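# Lock pliers on rod and lift it from slot

## Task

Turn the locking pliers' end adjusting screw so the jaws suit the rod sitting in the slot, clamp the pliers shut so they are locked tightly on the rod with the rod resting in the jaw notches, and raise the rod to at least roughly a hand's width above the bottom of the slot. Finish with one hand holding the pliers motionless by the handles, the pliers and rod touching nothing else, and the other hand open and empty with its arm far away from pliers and rod.

## Robot and tools

Robot: two arms, left_arm and right_arm, each with six revolute joints and a parallel two-finger gripper. The names are labels only; left_arm sits on the +y side of the scene. The bases may be tilted and may stand on mounting plates held by a metal frame behind them; plates and frame are fixed obstacles, and for 'too close' warnings each plate plus its side of the frame counts as part of that arm.

Frame: one shared scene frame, origin on the table surface midway between the arms, +z up, +x forward over the table. Positions are in metres, orientations as quaternions w,x,y,z. The gripper's fingers extend along its own +z and close along its own y. The reported end_effector_position is the point between the finger pads, roughly 1 cm short of the tips; it can be somewhat wrong, worse when the arm is stretched out.

Tool execute_actions. Argument actions is a list holding zero or one item. Empty list: just read the state. An item with rows and optional steps (1 to 15, default 15) is a motion; each control step lasts 1/30 s, each row is used for one step, and the final row repeats if steps outnumber rows. An item with only steps (up to 300) is a wait: nothing new is sent, and it returns once that many steps have elapsed since the previous result, counting your reply time. Optional pictures (boolean) toggles images; by default they are included.

Each row is one flat list of exactly 14 numbers covering both arms, even when one arm is idle: left_arm waist, shoulder, elbow, wrist pitch, wrist yaw, wrist roll, gripper opening, then the same seven for right_arm. The six joint values are absolute target angles in radians (not offsets), in the same form the Joint positions line prints. Stated ranges per arm: waist -2.618 to 3.054, shoulder 0.000 to 3.142, elbow 0.000 to 3.142, wrist pitch -1.571 to 1.571, wrist yaw -1.571 to 1.571, wrist roll -2.094 to 2.094. True limits may differ by up to 0.036 rad either way. A call is rejected, sending nothing, if a target exceeds a stated end by more than 0.036 and is further out than that joint's last reported angle. Targets beyond the real end are clipped to it, and the result may say 'joint sent to its limit' (possibly about an earlier, still running action); the absence of that line does not prove there is more room. The opening is an absolute value from -1 (closed) to +1 (fully open, 0.094 m pad gap).

Motion limits: each step the sent target stays within a lead of the measured angle of 0.202 rad (waist), 0.258 (shoulder), 0.238 (elbow), 0.573 (wrist pitch), 0.522 (wrist yaw and roll); and if targets would move a gripper more than 70 mm from where it is, all that arm's targets are pulled back. Far moves therefore take several calls. Friction may leave a joint up to about 0.031 rad short, and changes smaller than that may not move it. Between calls the arms keep heading to the last row sent until everything is nearly still or a step is HELD; after that only a new action drives them further.

Gripping: grip_measured reports finger opening on the same -1..1 scale. Away from the ends, the fingers go to where grip_measured would equal your command. To hold something, command about 0.03 below grip_measured for a firm hold, less for a light one. Pads push at most about 50-62 N each, less on thin parts (under about 2 mm) and some grippers; first contact can spike. Readings may be biased by up to about 1 mm per gripper.

Result lines: a state line 'left_arm: … | right_arm: …' with each gripper's position and quaternion; Joint positions and Joint velocities, one block per arm, six joints in rad and rad/s then pad gap in m and m/s; grip_measured; joint torques in the joint order without gripper (total drive output, with per-unit offset, scale and noise, nonzero even unloaded). 'joint command not followed' means the clearance check altered or blocked some joint targets; the rest of the row still ran. HELD marks steps where all or part of your row was not sent. MOTOR HOT appears from 75 °C; at 90 °C that arm halts for 10 s, and at 100 °C its motors and gripper go limp and it drops, both reported as OVER-TEMPERATURE FAULT. Holding loads for long heats motors, also while you think.

Tool zoom_image: camera (one of cam_head_left, cam_head_right, cam_high, cam_low, cam_left_wrist, cam_right_wrist) and region [x0, y0, x1, y1] in pixels from the top-left of that camera's latest image, no larger than 504 by 504. Image sizes: head, high and low cameras 896x504; wrist cameras 616x616.

Tool show_instructions: no arguments; shows the reference image pages (here a locking pliers manual). Tool finished_scene: argument scene, the integer number of the current scene; it ends and grades that scene irreversibly, and reports whether the goal held. Replying without any tool call also ends things.

Order of work: study the pliers manual image, adjust the end screw, open the jaws around the rod in its slot with the rod in the jaw notches, squeeze the handles until they lock, lift, then hand the pliers to one gripper by the handles and move the other arm well away.

Avoid: knocking or dropping anything off the table, letting the arms collide or press on each other, slamming, hard pushes, and letting the pliers slip. Loose objects may occasionally get a brief external shove.

Each tool is called after ">>>" as a command line: name --argument value for each argument, lists and objects as JSON in quotes; but a table of rows of numbers goes row by row, as --pt "numbers of a row", without its own name.

## Session

>>> show_instructions

>>> execute_actions --actions '[]'

Reference images for this scene: locking pliers manual.

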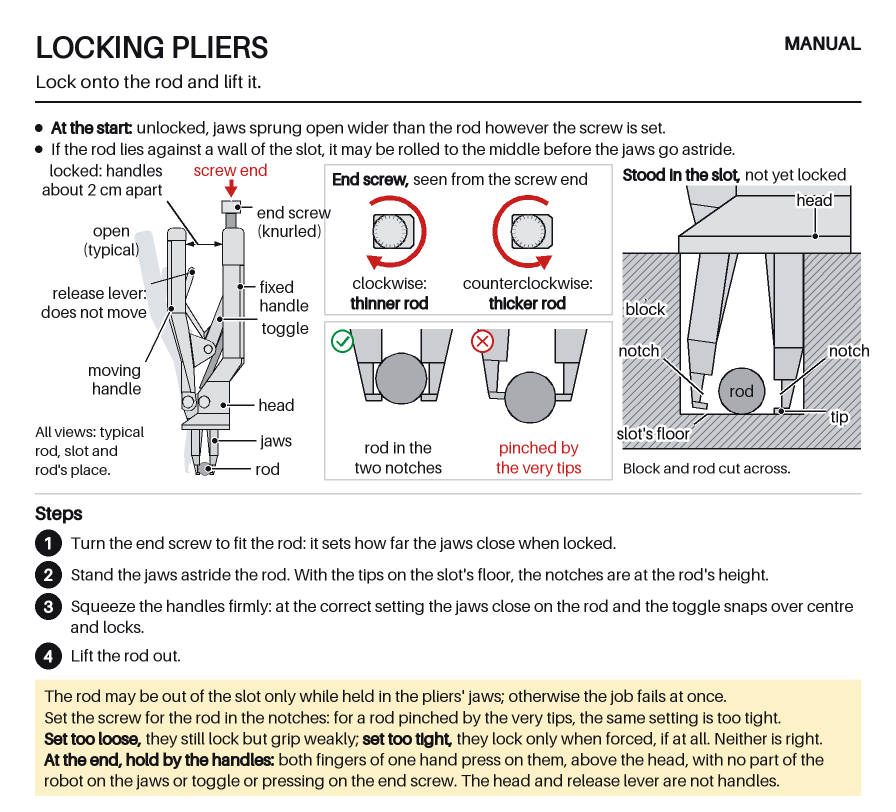

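Scene clock: 0.00 s of 8100.00 s.
left_arm: end_effector_position=(+0.0096, +0.5230, +0.2250) grip_measured=+1.000 end_effector_quat_wxyz=(-0.484, -0.396, +0.762, +0.171) | right_arm: end_effector_position=(+0.3781, +0.1187, +0.1675) grip_measured=+1.000 end_effector_quat_wxyz=(+0.117, +0.343, +0.637, +0.681)
Joint positions: left_arm=[ 1.063  1.843  1.032 -1.249 -0.777 -0.395  0.094] | right_arm=[ 0.5    3.117  1.548  1.351 -0.182  1.432  0.094]
Joint velocities: left_arm=[-0.012  0.007 -0.017 -0.037  0.022 -0.022  0.   ] | right_arm=[-0.012  0.017 -0.012  0.007  0.007 -0.022  0.   ]
Joint torques (N m, as the arm reports them, + toward a larger angle): no reading
Motor temperatures (°C, as the motors report them): left_arm=[26 30 24 27 24 26] | right_arm=[23 26 38 29 24 27]

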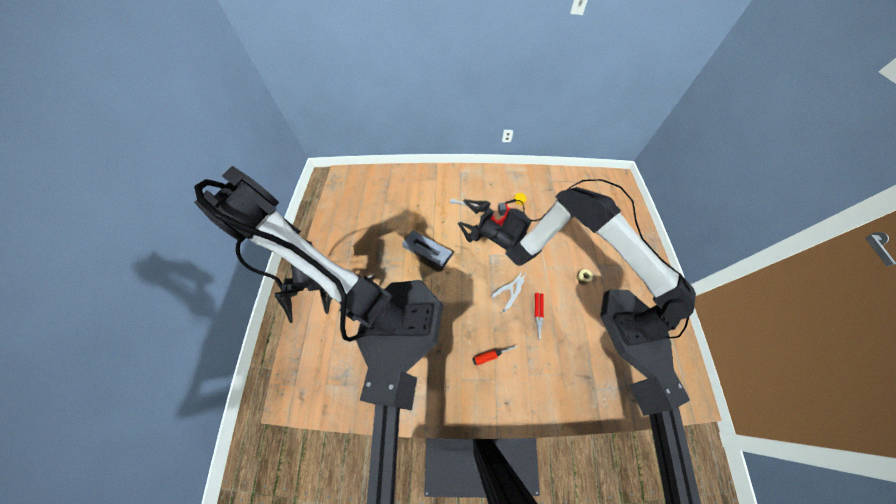

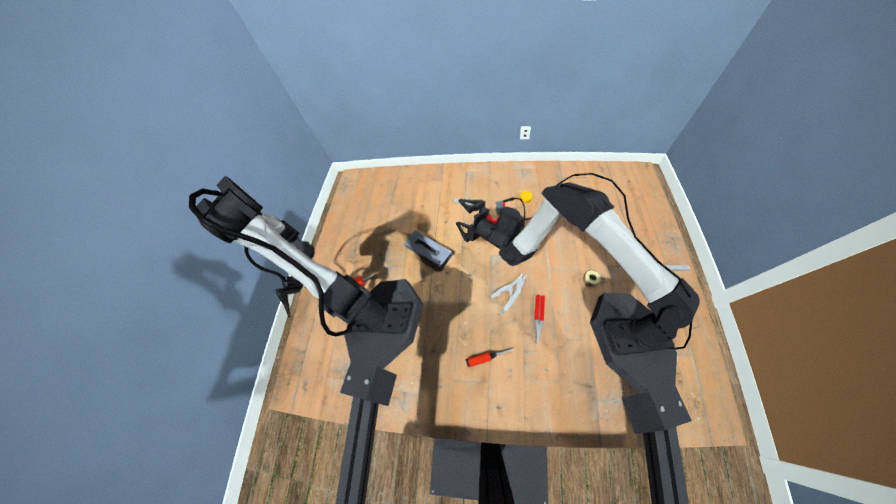

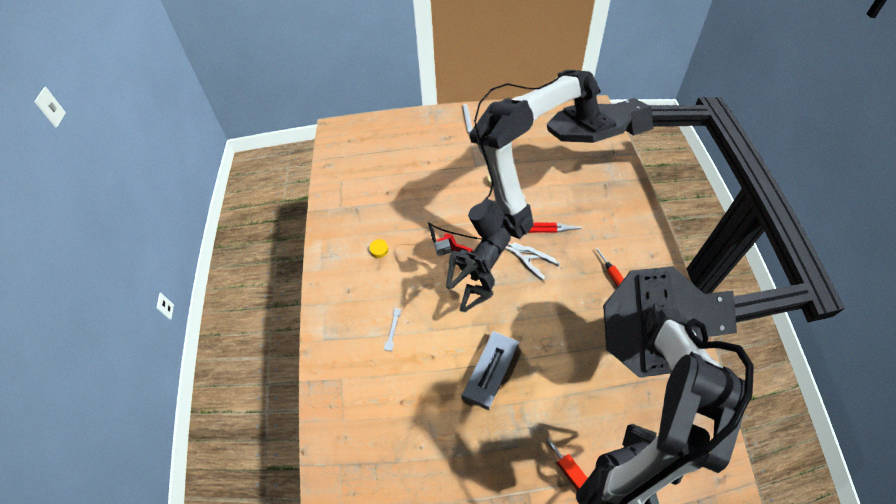

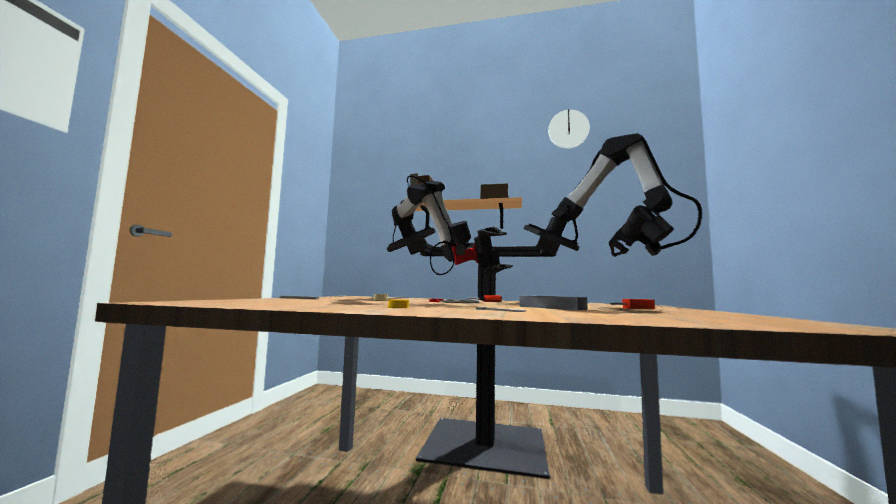

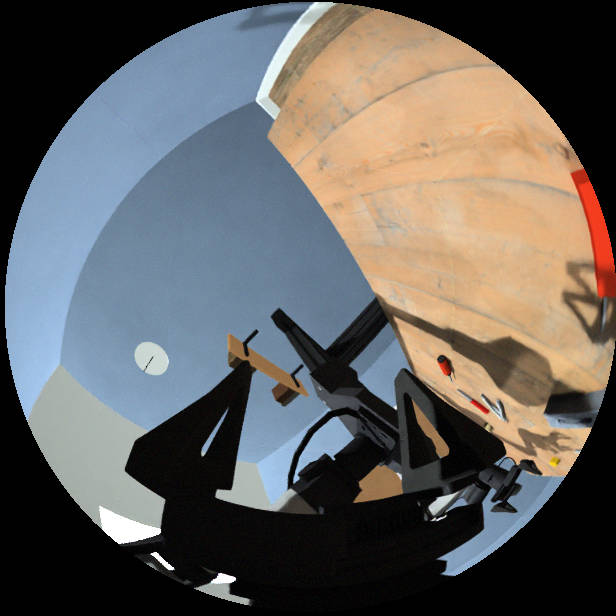

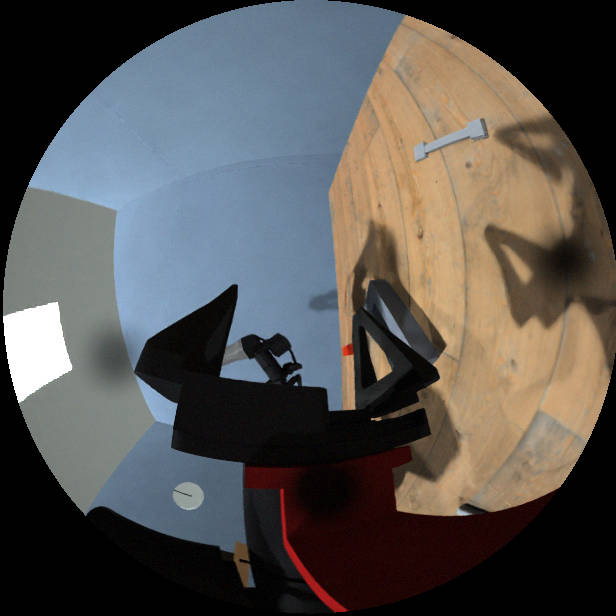

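>>> zoom_image --camera "cam_head_left" --region '[390, 220, 570, 350]'

>>> zoom_image --camera "cam_high" --region '[450, 320, 540, 420]'

>>> zoom_image --camera "cam_high" --region '[495, 220, 585, 300]'

Region (390, 220, 570, 350) of cam_head_left's 896x504 image, scaled by 2.800, with more detail than that image has.

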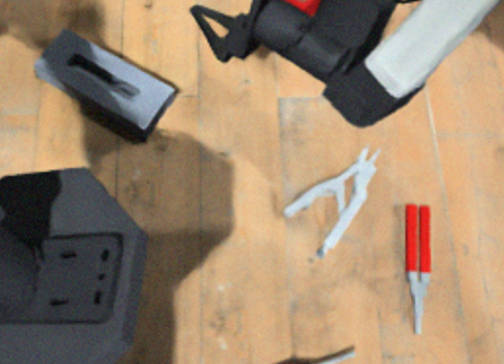

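Region (450, 320, 540, 420) of cam_high's 896x504 image, scaled by 5.040, with more detail than that image has; it fills the left 454 columns of this view, and the rest is white.

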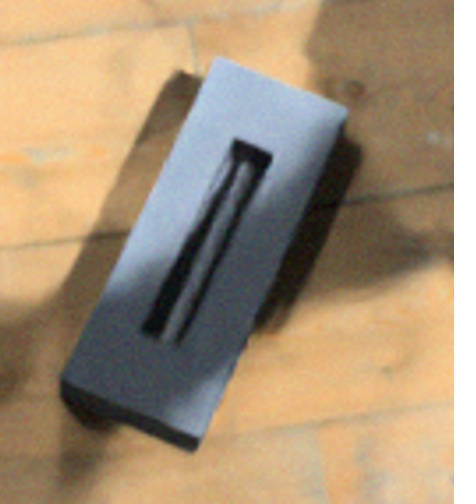

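Region (495, 220, 585, 300) of cam_high's 896x504 image, scaled by 5.600, with more detail than that image has.

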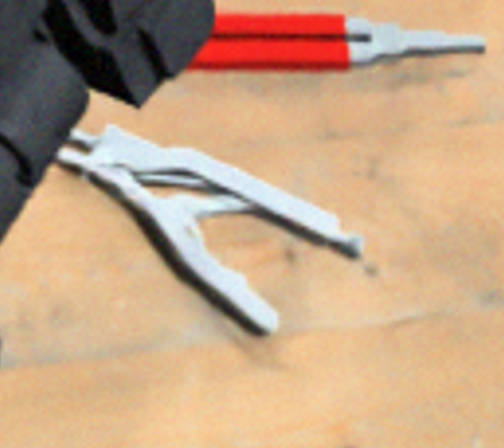

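>>> execute_actions --actions '[{"rows":[[1.06,1.84,1.04,-1.22,-0.76,-0.41,1,0.5,3.09,1.55,1.33,-0.18,1.4,1],[1.05,1.84,1.05,-1.18,-0.74,-0.43,1,0.49,3.05,1.55,1.3,-0.17,1.35,1],[1.04,1.84,1.06,-1.13,-0.71,-0.45,1,0.47,3.0,1.54,1.27,-0.16,1.3,1],[1.02,1.84,1.08,-1.08,-0.68,-0.48,1,0.45,2.95,1.53,1.24,-0.15,1.25,1],[1.0,1.84,1.1,-1.03,-0.65,-0.51,1,0.42,2.9,1.51,1.21,-0.14,1.2,1],[0.98,1.84,1.12,-0.98,-0.62,-0.54,1,0.39,2.85,1.49,1.18,-0.13,1.15,1],[0.95,1.84,1.14,-0.93,-0.59,-0.57,1,0.36,2.8,1.47,1.15,-0.12,1.1,1],[0.92,1.84,1.16,-0.88,-0.56,-0.6,1,0.33,2.75,1.45,1.12,-0.11,1.05,1],[0.89,1.84,1.18,-0.83,-0.53,-0.63,1,0.3,2.7,1.43,1.09,-0.1,1.0,1],[0.86,1.84,1.2,-0.78,-0.5,-0.66,1,0.27,2.65,1.41,1.06,-0.09,0.95,1],[0.83,1.84,1.21,-0.73,-0.47,-0.69,1,0.24,2.6,1.39,1.03,-0.08,0.9,1],[0.8,1.84,1.22,-0.7,-0.44,-0.72,1,0.21,2.55,1.37,1.0,-0.07,0.85,1],[0.77,1.84,1.23,-0.7,-0.41,-0.75,1,0.18,2.5,1.35,0.97,-0.06,0.8,1],[0.74,1.84,1.23,-0.7,-0.38,-0.78,1,0.15,2.45,1.33,0.94,-0.05,0.75,1],[0.71,1.84,1.23,-0.7,-0.35,-0.8,1,0.12,2.4,1.31,0.91,-0.04,0.7,1]],"steps":15}]' --pictures false

>>> execute_actions --actions '[{"rows":[[0.67,1.84,1.23,-0.7,-0.34,-0.8,1,0.08,2.35,1.28,0.88,-0.03,0.65,1],[0.63,1.84,1.23,-0.7,-0.34,-0.8,1,0.04,2.3,1.25,0.85,-0.02,0.6,1],[0.59,1.84,1.23,-0.7,-0.34,-0.8,1,0.0,2.25,1.22,0.82,-0.01,0.55,1],[0.55,1.84,1.23,-0.7,-0.34,-0.8,1,-0.04,2.2,1.19,0.79,0,0.5,1],[0.51,1.84,1.23,-0.7,-0.34,-0.8,1,-0.08,2.15,1.16,0.76,0,0.45,1],[0.47,1.84,1.23,-0.7,-0.34,-0.8,1,-0.12,2.1,1.13,0.73,0,0.4,1],[0.43,1.84,1.23,-0.7,-0.34,-0.8,1,-0.16,2.05,1.1,0.7,0,0.35,1],[0.39,1.84,1.23,-0.7,-0.34,-0.8,1,-0.2,2.0,1.07,0.67,0,0.3,1],[0.35,1.84,1.23,-0.7,-0.34,-0.8,1,-0.24,1.95,1.04,0.64,0,0.25,1],[0.31,1.84,1.23,-0.7,-0.34,-0.8,1,-0.28,1.9,1.01,0.61,0,0.2,1],[0.27,1.84,1.23,-0.7,-0.34,-0.8,1,-0.32,1.85,0.98,0.58,0,0.15,1],[0.23,1.84,1.23,-0.7,-0.34,-0.8,1,-0.36,1.8,0.95,0.55,0,0.1,1],[0.19,1.84,1.23,-0.7,-0.34,-0.8,1,-0.4,1.75,0.92,0.52,0,0.05,1],[0.15,1.84,1.23,-0.7,-0.34,-0.8,1,-0.44,1.7,0.89,0.49,0,0,1],[0.11,1.84,1.23,-0.7,-0.34,-0.8,1,-0.47,1.65,0.86,0.46,0,0,1]],"steps":15}]' --pictures false

>>> execute_actions --actions '[{"rows":[[0.07,1.85,1.23,-0.7,-0.34,-0.8,1,-0.49,1.6,0.83,0.43,0,0,1],[0.03,1.87,1.23,-0.7,-0.34,-0.8,1,-0.5,1.56,0.8,0.4,0,0,1],[-0.01,1.89,1.23,-0.7,-0.34,-0.8,1,-0.5,1.52,0.77,0.37,0,0,1],[-0.05,1.91,1.23,-0.7,-0.34,-0.8,1,-0.5,1.48,0.74,0.34,0,0,1],[-0.09,1.93,1.23,-0.7,-0.34,-0.8,1,-0.5,1.44,0.71,0.31,0,0,1],[-0.12,1.95,1.23,-0.7,-0.34,-0.8,1,-0.5,1.41,0.68,0.28,0,0,1],[-0.14,1.96,1.23,-0.7,-0.34,-0.8,1,-0.5,1.38,0.65,0.25,0,0,1],[-0.15,1.97,1.23,-0.7,-0.34,-0.8,1,-0.5,1.35,0.62,0.22,0,0,1],[-0.15,1.97,1.23,-0.7,-0.34,-0.8,1,-0.5,1.33,0.6,0.2,0,0,1],[-0.15,1.97,1.23,-0.7,-0.34,-0.8,1,-0.5,1.31,0.58,0.2,0,0,1],[-0.15,1.97,1.23,-0.7,-0.34,-0.8,1,-0.5,1.3,0.56,0.2,0,0,1],[-0.15,1.97,1.23,-0.7,-0.34,-0.8,1,-0.5,1.3,0.55,0.2,0,0,1]],"steps":15}]'

Scene clock: 60.50 s of 8100.00 s.
left_arm: end_effector_position=(+0.2084, +0.5578, +0.1614) grip_measured=+1.000 end_effector_quat_wxyz=(+0.128, +0.604, -0.773, -0.144) | right_arm: end_effector_position=(+0.5630, -0.0678, +0.3079) grip_measured=+1.000 end_effector_quat_wxyz=(+0.383, +0.316, +0.637, +0.590)
Joint positions: left_arm=[ 0.777  1.843  1.217 -0.797 -0.492 -0.679  0.094] | right_arm=[ 0.242  2.549  1.418  1.106 -0.121  1.001  0.094]
Joint velocities: left_arm=[-0.926  0.002  0.203  0.755  0.842 -0.784  0.   ] | right_arm=[-0.93  -1.56  -0.589 -0.711  0.212 -1.267  0.   ]
Joint torques (N m, as the arm reports them, + toward a larger angle): left_arm=[ -2.87 -13.56   4.84  -0.39  -0.06   0.04] | right_arm=[  4.3  -12.61   2.88   1.86  -0.17  -0.1 ]
Motor temperatures (°C, as the motors report them): left_arm=[26 35 25 29 24 26] | right_arm=[27 49 38 35 24 27]
Steps of this call (steps 1 to 1800: nothing new was sent; steps 1801 to 1815: all 15 steps of this action). Readings (joint positions):
1801: left_arm=[1.063 1.843 1.032 -1.248 -0.776 -0.396] | right_arm=[0.500 3.115 1.548 1.350 -0.182 1.429]
1802: left_arm=[1.063 1.843 1.032 -1.242 -0.772 -0.401] | right_arm=[0.500 3.109 1.548 1.343 -0.182 1.418]
1804: left_arm=[1.058 1.843 1.038 -1.211 -0.751 -0.420] | right_arm=[0.495 3.072 1.542 1.302 -0.180 1.374]
1808: left_arm=[0.990 1.843 1.103 -1.080 -0.673 -0.498] | right_arm=[0.441 2.912 1.512 1.232 -0.169 1.264]
1815: the state above

Scene clock: 61.00 s of 8100.00 s.
left_arm: end_effector_position=(+0.3646, +0.3747, +0.2081) grip_measured=+1.000 end_effector_quat_wxyz=(-0.001, -0.455, +0.890, -0.017) | right_arm: end_effector_position=(+0.5233, -0.4779, +0.3127) grip_measured=+1.000 end_effector_quat_wxyz=(+0.540, +0.303, +0.769, +0.157)
Joint positions: left_arm=[ 0.185  1.843  1.223 -0.704 -0.356 -0.79   0.094] | right_arm=[-0.371  1.788  0.988  0.697 -0.023  0.282  0.094]
Joint velocities: left_arm=[-1.116 -0.002  0.002  0.022 -0.022  0.007  0.   ] | right_arm=[-1.219 -1.585 -1.053 -1.018  0.081 -1.414  0.   ]
Joint torques (N m, as the arm reports them, + toward a larger angle): left_arm=[ -4.42 -12.55   6.48   0.41   0.14   0.06] | right_arm=[  3.17 -11.31   4.01   1.9   -0.19  -0.04]
Motor temperatures (°C, as the motors report them): left_arm=[26 35 25 29 24 26] | right_arm=[27 49 38 35 24 27]
Steps of this call (steps 1 to 15: all 15 steps of this action). Readings (joint positions):
1: left_arm=[0.743 1.843 1.222 -0.773 -0.465 -0.702] | right_arm=[0.207 2.495 1.399 1.083 -0.111 0.957]
2: left_arm=[0.708 1.843 1.223 -0.755 -0.443 -0.721] | right_arm=[0.171 2.441 1.377 1.061 -0.102 0.913]
4: left_arm=[0.631 1.843 1.223 -0.734 -0.411 -0.747] | right_arm=[0.095 2.338 1.331 1.017 -0.083 0.823]
8: left_arm=[0.466 1.843 1.223 -0.714 -0.376 -0.775] | right_arm=[-0.067 2.140 1.220 0.917 -0.053 0.638]
15: the state above

Scene clock: 61.50 s of 8100.00 s.
left_arm: end_effector_position=(+0.3640, +0.2340, +0.2210) grip_measured=+1.000 end_effector_quat_wxyz=(-0.006, -0.289, +0.955, -0.057) | right_arm: end_effector_position=(+0.3525, -0.4784, +0.2650) grip_measured=+1.000 end_effector_quat_wxyz=(+0.376, +0.241, +0.893, +0.066)
Joint positions: left_arm=[-0.162  1.966  1.223 -0.696 -0.339 -0.793  0.094] | right_arm=[-0.506  1.308  0.57   0.252  0.004  0.017  0.094]
Joint velocities: left_arm=[-0.002  0.007 -0.002 -0.037 -0.037  0.051  0.   ] | right_arm=[-0.002 -0.017 -0.139 -0.403  0.022 -0.037  0.   ]
Joint torques (N m, as the arm reports them, + toward a larger angle): left_arm=[ -3.69 -11.45   6.62   0.42  -0.02   0.04] | right_arm=[ 1.99 -6.96  5.81  1.93 -0.2   0.03]
Motor temperatures (°C, as the motors report them): left_arm=[26 35 25 29 24 26] | right_arm=[27 49 38 35 24 27]
Steps of this call (steps 1 to 15: all 15 steps of this action). Readings (joint positions):
1: left_arm=[0.145 1.843 1.223 -0.704 -0.355 -0.791] | right_arm=[-0.414 1.731 0.950 0.659 -0.019 0.235]
2: left_arm=[0.106 1.844 1.223 -0.704 -0.353 -0.791] | right_arm=[-0.453 1.671 0.910 0.619 -0.014 0.192]
4: left_arm=[0.025 1.855 1.223 -0.701 -0.352 -0.792] | right_arm=[-0.506 1.553 0.831 0.541 -0.001 0.126]
8: left_arm=[-0.120 1.925 1.223 -0.696 -0.347 -0.792] | right_arm=[-0.508 1.390 0.708 0.409 0.004 0.056]
15: the state above

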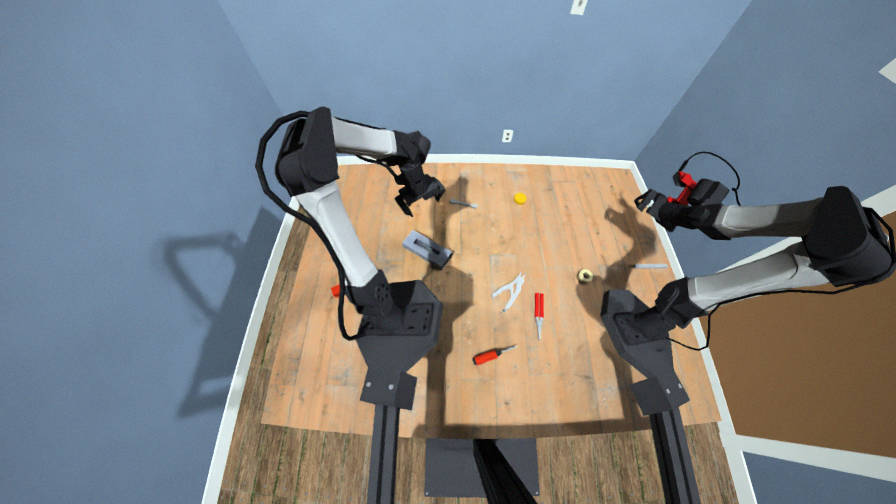

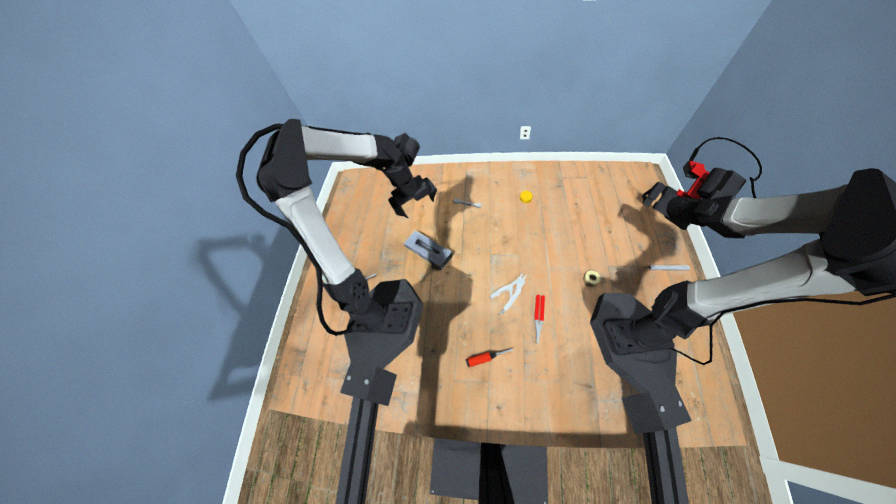

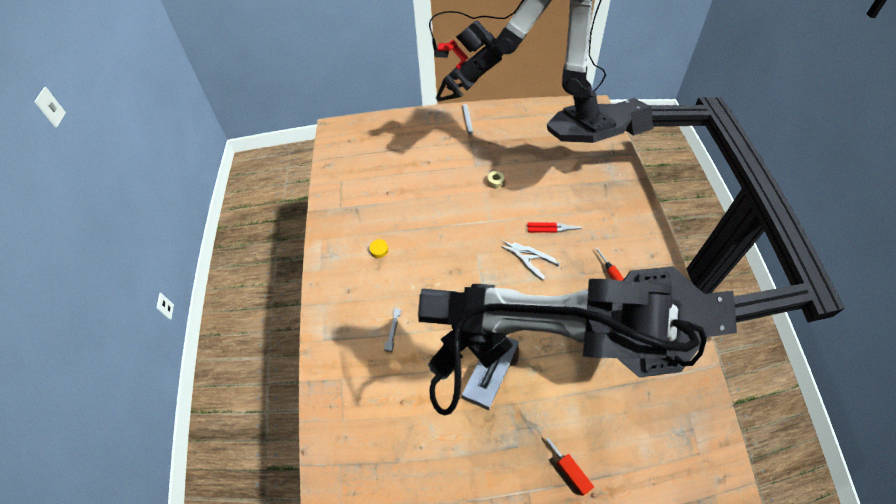

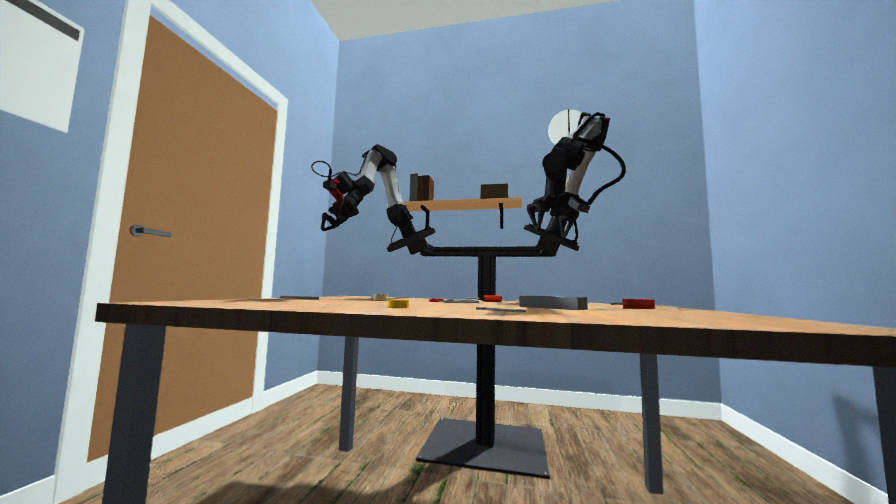

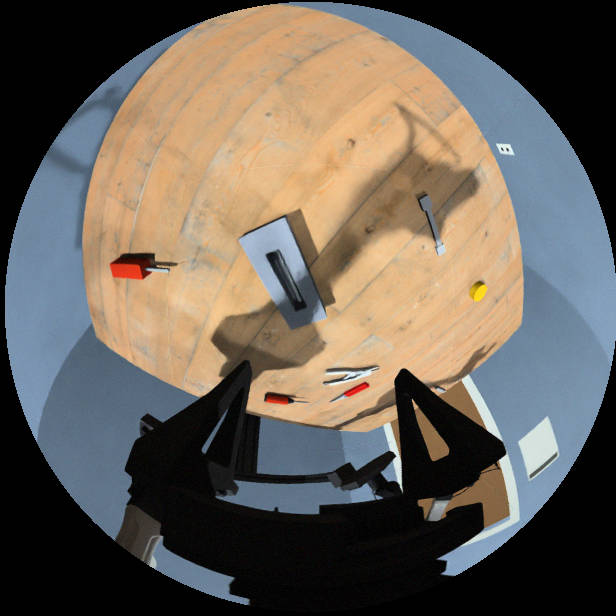

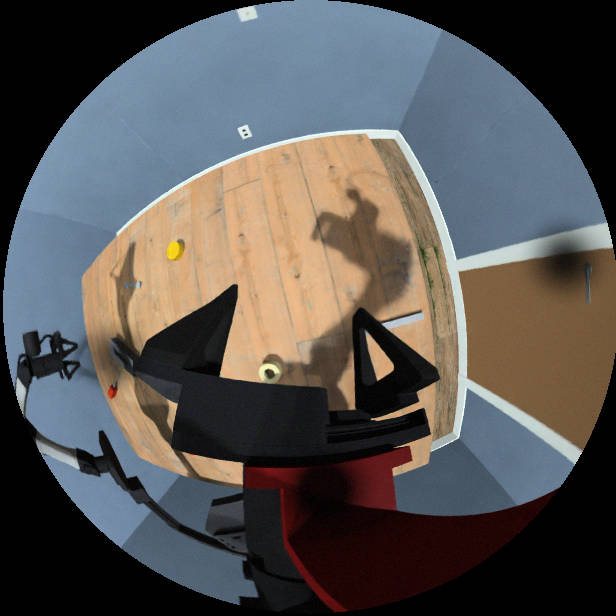

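>>> zoom_image --camera "cam_left_wrist" --region '[230, 210, 340, 335]'

Region (230, 210, 340, 335) of cam_left_wrist's 616x616 image, scaled by 4.032, with more detail than that image has; it fills the left 444 columns of this view, and the rest is white.

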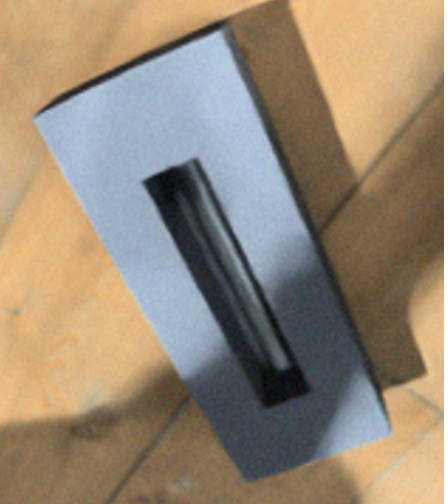

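>>> execute_actions --actions '[{"rows":[[-0.18,1.98,1.23,-0.69,-0.335,-0.8,1,-0.5,1.29,0.55,0.18,0,0,1],[-0.21,2.0,1.23,-0.68,-0.335,-0.8,1,-0.5,1.27,0.54,0.16,0,0,1],[-0.25,2.02,1.23,-0.67,-0.335,-0.8,1,-0.5,1.25,0.53,0.14,0,0,1],[-0.29,2.04,1.23,-0.66,-0.335,-0.8,1,-0.5,1.23,0.52,0.12,0,0,1],[-0.33,2.06,1.23,-0.65,-0.335,-0.8,1,-0.5,1.21,0.51,0.1,0,0,1],[-0.37,2.08,1.23,-0.64,-0.335,-0.8,1,-0.5,1.19,0.5,0.08,0,0,1],[-0.41,2.1,1.23,-0.63,-0.335,-0.8,1,-0.5,1.17,0.49,0.06,0,0,1],[-0.45,2.12,1.23,-0.62,-0.335,-0.8,1,-0.5,1.15,0.48,0.04,0,0,1],[-0.49,2.14,1.23,-0.61,-0.335,-0.8,1,-0.5,1.13,0.47,0.02,0,0,1],[-0.53,2.16,1.23,-0.6,-0.335,-0.8,1,-0.5,1.11,0.46,0,0,0,1],[-0.57,2.19,1.23,-0.59,-0.335,-0.8,1,-0.5,1.09,0.45,-0.02,0,0,1],[-0.61,2.22,1.23,-0.58,-0.335,-0.8,1,-0.5,1.07,0.44,-0.04,0,0,1],[-0.65,2.25,1.23,-0.57,-0.335,-0.8,1,-0.5,1.05,0.43,-0.06,0,0,1],[-0.69,2.28,1.23,-0.56,-0.335,-0.8,1,-0.5,1.03,0.42,-0.08,0,0,1],[-0.73,2.31,1.23,-0.55,-0.335,-0.8,1,-0.5,1.01,0.41,-0.1,0,0,1]],"steps":15}]' --pictures false

>>> execute_actions --actions '[{"rows":[[-0.77,2.34,1.23,-0.54,-0.335,-0.8,1,-0.5,1,0.4,-0.12,0,0,1],[-0.81,2.37,1.23,-0.53,-0.335,-0.8,1,-0.5,1,0.4,-0.14,0,0,1],[-0.85,2.4,1.23,-0.52,-0.335,-0.8,1,-0.5,1,0.4,-0.16,0,0,1],[-0.89,2.43,1.23,-0.5,-0.335,-0.8,1,-0.5,1,0.4,-0.18,0,0,1],[-0.93,2.46,1.23,-0.48,-0.335,-0.8,1,-0.5,1,0.4,-0.2,0,0,1],[-0.97,2.49,1.23,-0.46,-0.335,-0.8,0.8,-0.5,1,0.4,-0.2,0,0,1],[-1.0,2.52,1.23,-0.44,-0.335,-0.8,0.6,-0.5,1,0.4,-0.2,0,0,1],[-1.03,2.55,1.23,-0.42,-0.335,-0.8,0.4,-0.5,1,0.4,-0.2,0,0,1],[-1.05,2.58,1.23,-0.4,-0.335,-0.8,0.2,-0.5,1,0.4,-0.2,0,0,1],[-1.06,2.61,1.23,-0.4,-0.335,-0.8,0,-0.5,1,0.4,-0.2,0,0,1],[-1.06,2.64,1.23,-0.4,-0.335,-0.8,-0.2,-0.5,1,0.4,-0.2,0,0,1],[-1.06,2.67,1.23,-0.4,-0.335,-0.8,-0.35,-0.5,1,0.4,-0.2,0,0,1],[-1.06,2.69,1.23,-0.4,-0.335,-0.8,-0.35,-0.5,1,0.4,-0.2,0,0,1],[-1.06,2.7,1.23,-0.4,-0.335,-0.8,-0.35,-0.5,1,0.4,-0.2,0,0,1]],"steps":15}]' --pictures false

>>> execute_actions --actions '[{"steps":10}]'

Scene clock: 86.27 s of 8100.00 s.
left_arm: end_effector_position=(+0.2811, +0.0499, +0.2163) grip_measured=+1.000 end_effector_quat_wxyz=(+0.010, -0.035, +0.997, -0.071) | right_arm: end_effector_position=(+0.2948, -0.4565, +0.2712) grip_measured=+1.000 end_effector_quat_wxyz=(+0.330, +0.233, +0.912, +0.076)
Joint positions: left_arm=[-0.659  2.236  1.223 -0.585 -0.34  -0.795  0.094] | right_arm=[-0.506  1.054  0.456  0.01   0.004  0.007  0.094]
Joint velocities: left_arm=[-1.082  0.842  0.012  0.242 -0.037 -0.007  0.   ] | right_arm=[-0.002 -0.559 -0.31  -0.579 -0.066 -0.007  0.   ]
Joint torques (N m, as the arm reports them, + toward a larger angle): left_arm=[ -5.47 -10.03   6.56   0.52   0.07   0.07] | right_arm=[ 1.32 -5.1   4.79  1.49 -0.28 -0.04]
Motor temperatures (°C, as the motors report them): left_arm=[26 36 26 28 24 26] | right_arm=[25 43 39 34 24 27]
Steps of this call (steps 1 to 30: the robot went on to your last target; steps 31 to 728: nothing new was sent; steps 729 to 743: all 15 steps of this action). Readings (joint positions):
729: left_arm=[-0.163 1.966 1.223 -0.696 -0.339 -0.793] | right_arm=[-0.506 1.307 0.567 0.223 0.004 0.007]
730: left_arm=[-0.167 1.967 1.223 -0.696 -0.339 -0.794] | right_arm=[-0.506 1.303 0.567 0.216 0.004 0.007]
732: left_arm=[-0.198 1.981 1.223 -0.688 -0.343 -0.794] | right_arm=[-0.506 1.278 0.561 0.195 0.004 0.007]
736: left_arm=[-0.357 2.059 1.223 -0.654 -0.345 -0.795] | right_arm=[-0.506 1.193 0.527 0.139 0.004 0.007]
743: the state above

Scene clock: 86.77 s of 8100.00 s.
left_arm: end_effector_position=(+0.1195, -0.0277, +0.1282) grip_measured=-0.346 end_effector_quat_wxyz=(+0.005, +0.203, +0.979, -0.004) | right_arm: end_effector_position=(+0.2565, -0.4341, +0.2512) grip_measured=+1.000 end_effector_quat_wxyz=(+0.253, +0.226, +0.936, +0.094)
Joint positions: left_arm=[-1.075  2.675  1.223 -0.422 -0.334 -0.795  0.031] | right_arm=[-0.506  1.009  0.425 -0.17   0.004  0.007  0.094]
Joint velocities: left_arm=[ 0.051  0.54  -0.017 -0.007 -0.037  0.037 -0.003] | right_arm=[-0.022 -0.007  0.002 -0.051  0.007  0.022  0.   ]
Joint torques (N m, as the arm reports them, + toward a larger angle): left_arm=[ -2.97 -14.67   5.52   0.67  -0.06   0.05] | right_arm=[ 1.4  -4.43  4.79  1.16 -0.21 -0.05]
Motor temperatures (°C, as the motors report them): left_arm=[26 36 26 28 24 26] | right_arm=[25 43 39 34 24 27]
Steps of this call (steps 1 to 15: all 15 steps of this action). Readings (joint positions):
1: left_arm=[-0.697 2.266 1.223 -0.575 -0.340 -0.795] | right_arm=[-0.506 1.035 0.446 -0.009 0.004 0.007]
2: left_arm=[-0.736 2.297 1.223 -0.566 -0.339 -0.795] | right_arm=[-0.506 1.021 0.437 -0.030 0.004 0.007]
4: left_arm=[-0.814 2.360 1.223 -0.546 -0.339 -0.795] | right_arm=[-0.506 1.009 0.430 -0.071 0.004 0.007]
8: left_arm=[-0.972 2.482 1.223 -0.489 -0.338 -0.795] | right_arm=[-0.506 1.009 0.426 -0.136 0.004 0.007]
15: the state above

Scene clock: 87.10 s of 8100.00 s.
left_arm: end_effector_position=(+0.1158, -0.0245, +0.1195) grip_measured=-0.348 end_effector_quat_wxyz=(+0.001, +0.205, +0.979, +0.003) | right_arm: end_effector_position=(+0.2554, -0.4334, +0.2505) grip_measured=+1.000 end_effector_quat_wxyz=(+0.250, +0.225, +0.937, +0.095)
Joint positions: left_arm=[-1.073  2.701  1.223 -0.412 -0.334 -0.795  0.031] | right_arm=[-0.506  1.009  0.425 -0.176  0.004  0.007  0.094]
Joint velocities: left_arm=[ 0.012 -0.012  0.002  0.007 -0.066 -0.037 -0.001] | right_arm=[ 0.002 -0.002 -0.012  0.022  0.051 -0.007  0.   ]
Joint torques (N m, as the arm reports them, + toward a larger angle): left_arm=[ -2.95 -13.83   5.26   0.49  -0.05   0.05] | right_arm=[ 1.31 -4.29  4.75  1.17 -0.24 -0.05]
Motor temperatures (°C, as the motors report them): left_arm=[26 36 26 28 24 26] | right_arm=[25 43 39 34 24 27]
Steps of this call (steps 1 to 10: the robot went on to your last target). Readings (joint positions):
1: left_arm=[-1.074 2.691 1.223 -0.422 -0.334 -0.795] | right_arm=[-0.506 1.009 0.425 -0.171 0.004 0.007]
2: left_arm=[-1.073 2.699 1.223 -0.422 -0.334 -0.795] | right_arm=[-0.506 1.009 0.425 -0.172 0.004 0.007]
4: left_arm=[-1.073 2.702 1.223 -0.421 -0.334 -0.795] | right_arm=[-0.506 1.009 0.425 -0.174 0.004 0.007]
8: left_arm=[-1.073 2.701 1.223 -0.414 -0.334 -0.795] | right_arm=[-0.506 1.009 0.425 -0.176 0.004 0.007]
10: the state above

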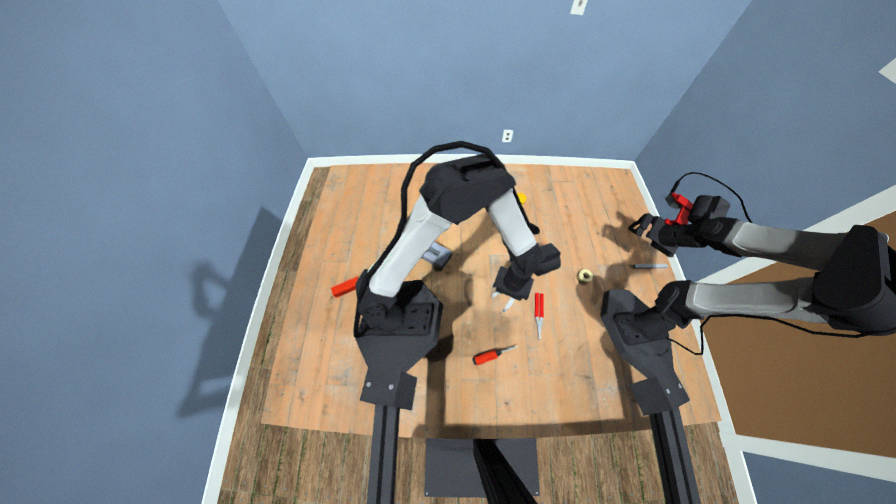

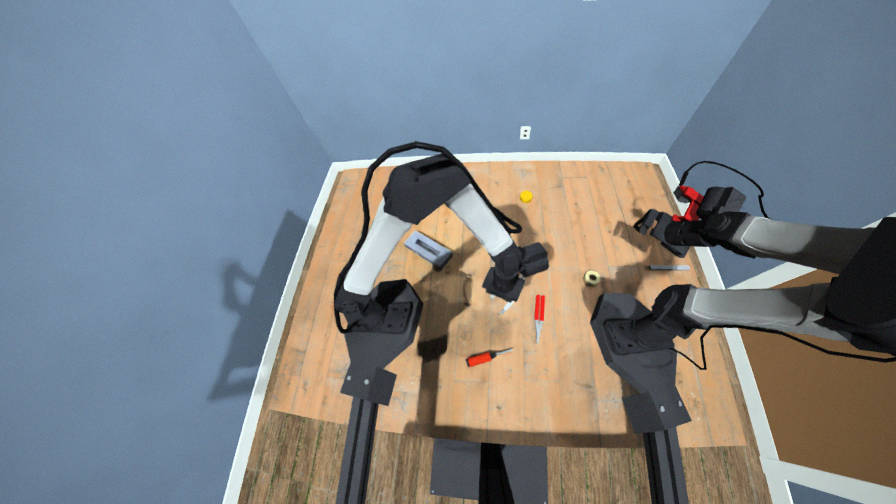

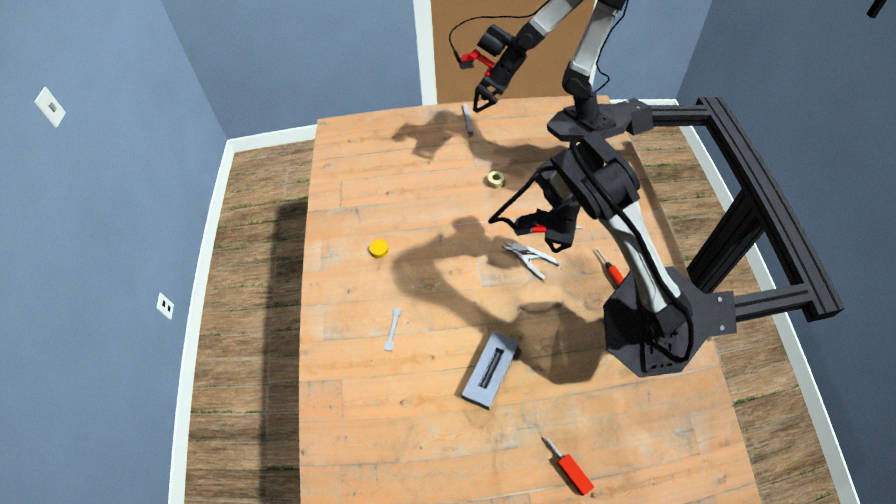

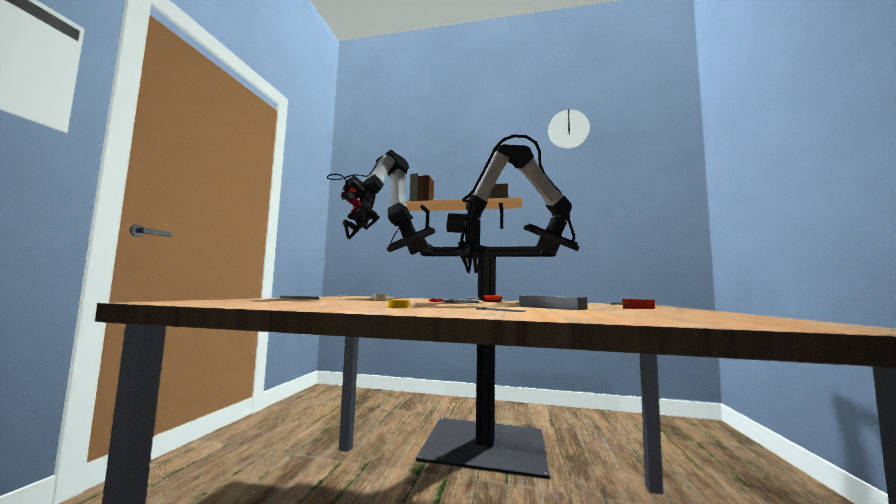

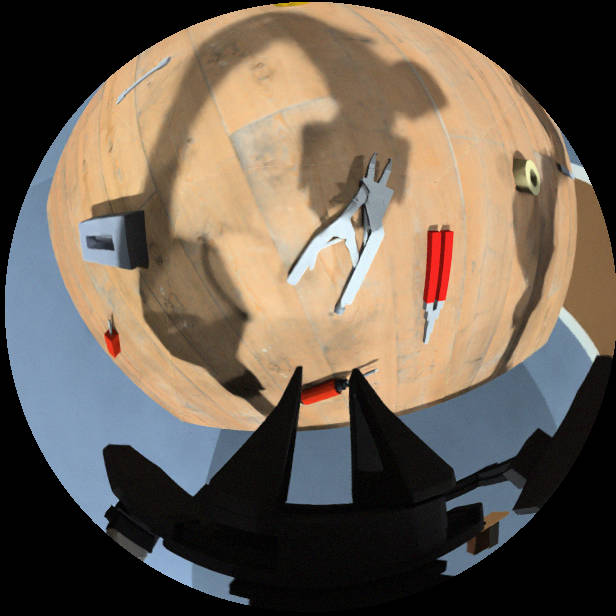

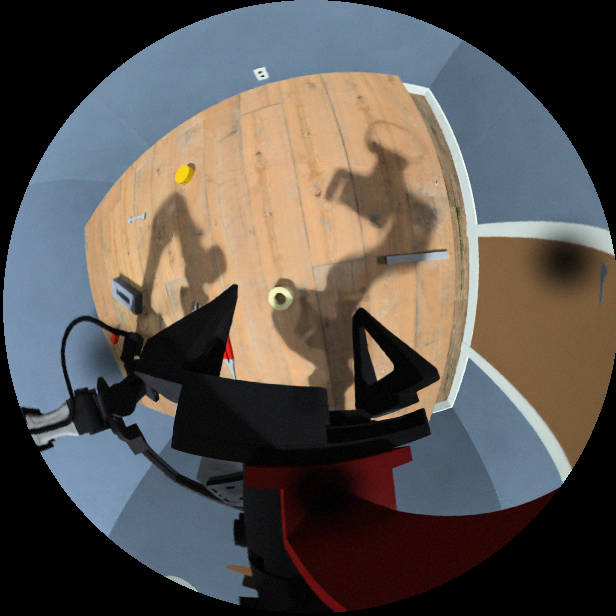

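>>> execute_actions --actions '[{"rows":[[-1.055,2.715,1.25,-0.39,-0.34,-0.76,-0.35,-0.5,1,0.4,-0.2,0,0,1],[-1.05,2.735,1.265,-0.38,-0.342,-0.72,-0.35,-0.5,1,0.4,-0.2,0,0,1],[-1.045,2.76,1.28,-0.37,-0.344,-0.68,-0.35,-0.5,1,0.4,-0.2,0,0,1],[-1.04,2.785,1.295,-0.36,-0.346,-0.64,-0.35,-0.5,1,0.4,-0.2,0,0,1],[-1.035,2.81,1.31,-0.35,-0.348,-0.6,-0.35,-0.5,1,0.4,-0.2,0,0,1],[-1.03,2.835,1.325,-0.34,-0.35,-0.56,-0.35,-0.5,1,0.4,-0.2,0,0,1],[-1.025,2.86,1.34,-0.33,-0.352,-0.52,-0.35,-0.5,1,0.4,-0.2,0,0,1],[-1.02,2.885,1.355,-0.32,-0.354,-0.48,-0.35,-0.5,1,0.4,-0.2,0,0,1],[-1.015,2.91,1.37,-0.31,-0.356,-0.44,-0.35,-0.5,1,0.4,-0.2,0,0,1],[-1.01,2.935,1.385,-0.3,-0.356,-0.412,-0.35,-0.5,1,0.4,-0.2,0,0,1],[-1.007,2.96,1.4,-0.29,-0.356,-0.412,-0.35,-0.5,1,0.4,-0.2,0,0,1],[-1.005,2.98,1.415,-0.28,-0.356,-0.412,-0.35,-0.5,1,0.4,-0.2,0,0,1],[-1.005,2.995,1.428,-0.278,-0.356,-0.412,-0.35,-0.5,1,0.4,-0.2,0,0,1],[-1.005,3.0,1.43,-0.278,-0.356,-0.412,-0.35,-0.5,1,0.4,-0.2,0,0,1]],"steps":15}]' --pictures false

>>> execute_actions --actions '[{"steps":10}]'

Scene clock: 112.23 s of 8100.00 s.
left_arm: end_effector_position=(+0.1158, -0.0467, +0.0436) grip_measured=-0.348 end_effector_quat_wxyz=(-0.004, +0.338, +0.941, +0.005) | right_arm: end_effector_position=(+0.2553, -0.4333, +0.2505) grip_measured=+1.000 end_effector_quat_wxyz=(+0.250, +0.225, +0.937, +0.095)
Joint positions: left_arm=[-1.017  2.981  1.405 -0.305 -0.347 -0.464  0.031] | right_arm=[-0.506  1.009  0.425 -0.177  0.004  0.007  0.094]
Joint velocities: left_arm=[-0.007  0.369  0.085  0.154  0.007  0.33  -0.   ] | right_arm=[ 0.007 -0.002 -0.007 -0.081  0.007 -0.007  0.   ]
Joint torques (N m, as the arm reports them, + toward a larger angle): left_arm=[ -3.43 -15.16   5.66   0.47  -0.12   0.14] | right_arm=[ 1.52 -4.31  4.8   1.15 -0.27 -0.07]
Motor temperatures (°C, as the motors report them): left_arm=[26 39 27 27 24 26] | right_arm=[25 38 39 33 24 27]
Steps of this call (steps 1 to 30: the robot went on to your last target; steps 31 to 739: nothing new was sent; steps 740 to 754: all 15 steps of this action). Readings (joint positions):
740: left_arm=[-1.073 2.701 1.224 -0.410 -0.334 -0.791] | right_arm=[-0.506 1.009 0.425 -0.177 0.004 0.007]
741: left_arm=[-1.072 2.704 1.229 -0.409 -0.334 -0.780] | right_arm=[-0.506 1.009 0.425 -0.177 0.004 0.007]
743: left_arm=[-1.067 2.723 1.255 -0.401 -0.336 -0.742] | right_arm=[-0.506 1.009 0.425 -0.177 0.004 0.007]
747: left_arm=[-1.046 2.812 1.323 -0.359 -0.341 -0.626] | right_arm=[-0.506 1.009 0.425 -0.177 0.004 0.007]
754: the state above

Scene clock: 112.57 s of 8100.00 s.
left_arm: end_effector_position=(+0.1164, -0.0505, +0.0402) grip_measured=-0.348 end_effector_quat_wxyz=(+0.000, +0.355, +0.935, +0.001) | right_arm: end_effector_position=(+0.2553, -0.4333, +0.2505) grip_measured=+1.000 end_effector_quat_wxyz=(+0.250, +0.225, +0.937, +0.095)
Joint positions: left_arm=[-1.017  2.994  1.415 -0.289 -0.348 -0.423  0.031] | right_arm=[-0.506  1.009  0.425 -0.177  0.004  0.007  0.094]
Joint velocities: left_arm=[ 0.012  0.017  0.017  0.037  0.037 -0.037  0.001] | right_arm=[-0.002 -0.027  0.002 -0.007 -0.037  0.007  0.   ]
Joint torques (N m, as the arm reports them, + toward a larger angle): left_arm=[ -3.3  -14.32   5.33   0.48  -0.1    0.17] | right_arm=[ 1.49 -4.36  4.93  1.15 -0.25 -0.03]
Motor temperatures (°C, as the motors report them): left_arm=[26 39 27 27 24 26] | right_arm=[25 38 39 33 24 27]
Steps of this call (steps 1 to 10: the robot went on to your last target). Readings (joint positions):
1: left_arm=[-1.017 2.990 1.406 -0.303 -0.347 -0.455] | right_arm=[-0.506 1.009 0.425 -0.177 0.004 0.007]
2: left_arm=[-1.017 2.993 1.406 -0.302 -0.347 -0.447] | right_arm=[-0.506 1.009 0.425 -0.177 0.004 0.007]
4: left_arm=[-1.017 2.994 1.407 -0.301 -0.347 -0.437] | right_arm=[-0.506 1.009 0.425 -0.177 0.004 0.007]
8: left_arm=[-1.017 2.994 1.414 -0.292 -0.348 -0.426] | right_arm=[-0.506 1.009 0.425 -0.177 0.004 0.007]
10: the state above

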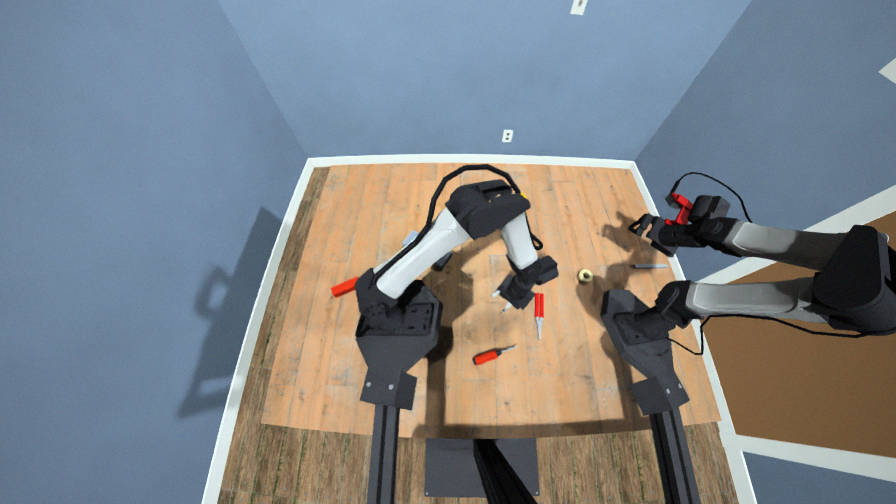

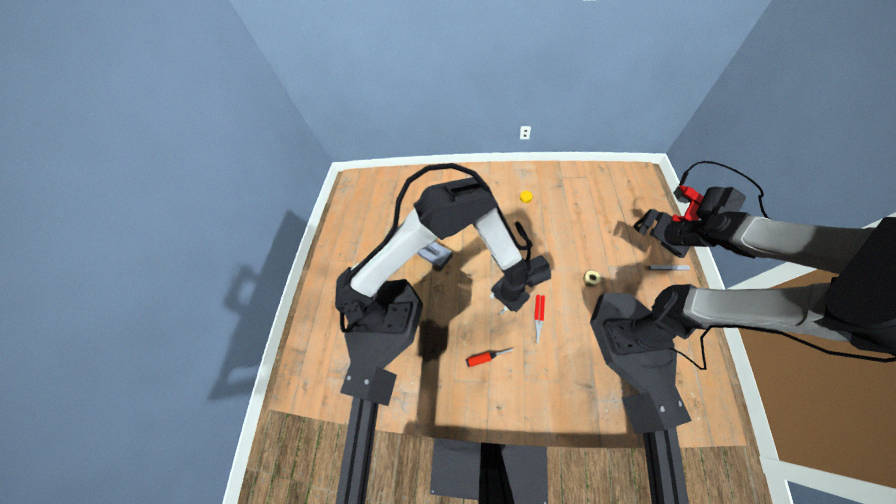

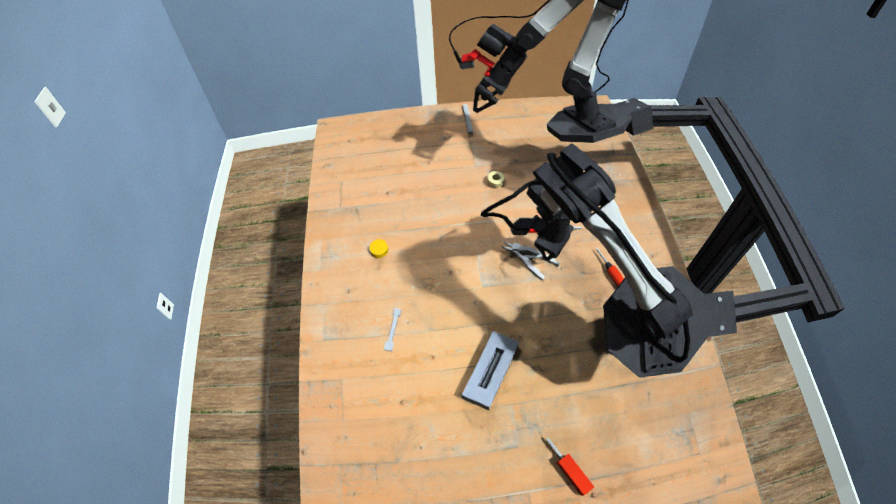

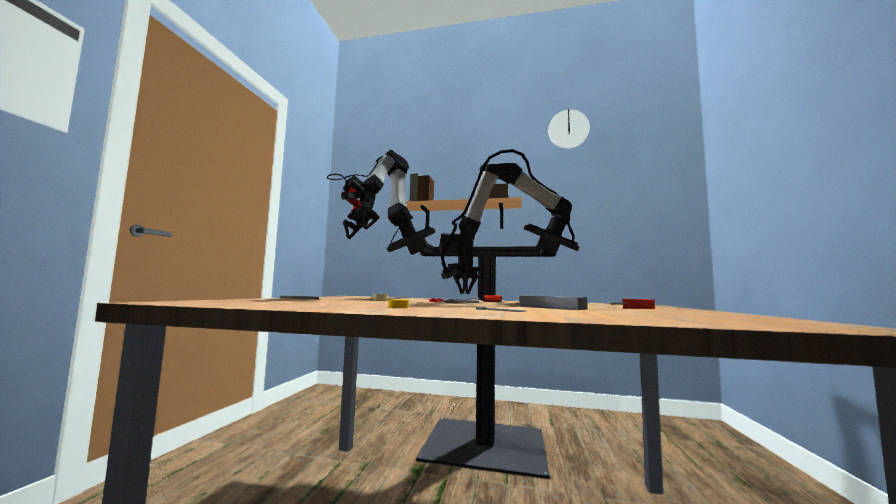

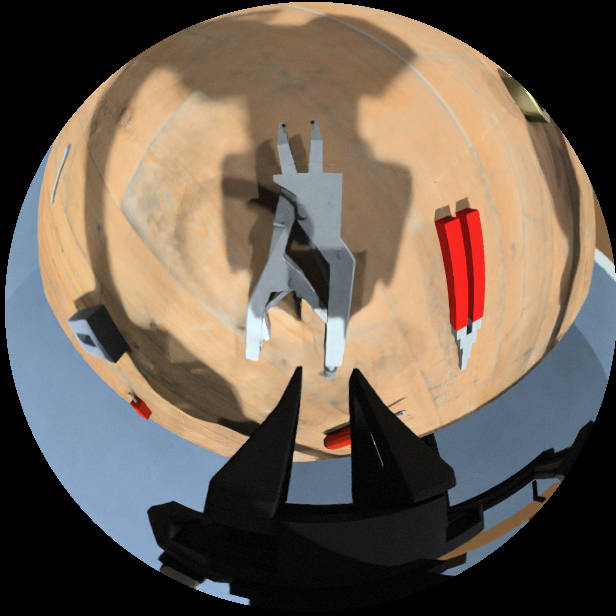

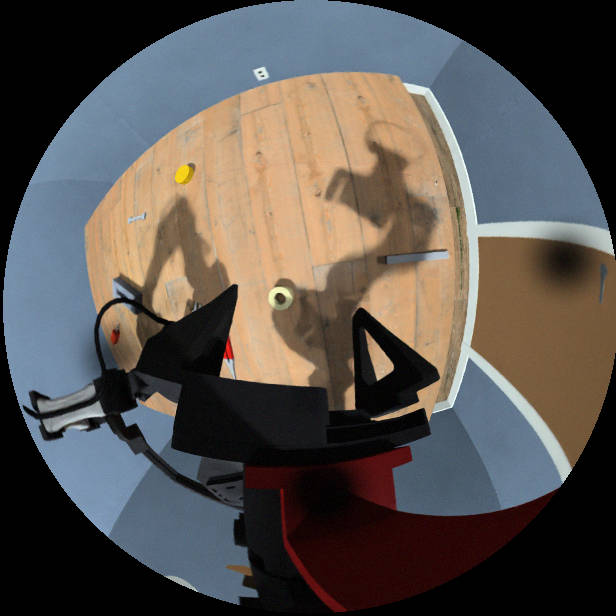

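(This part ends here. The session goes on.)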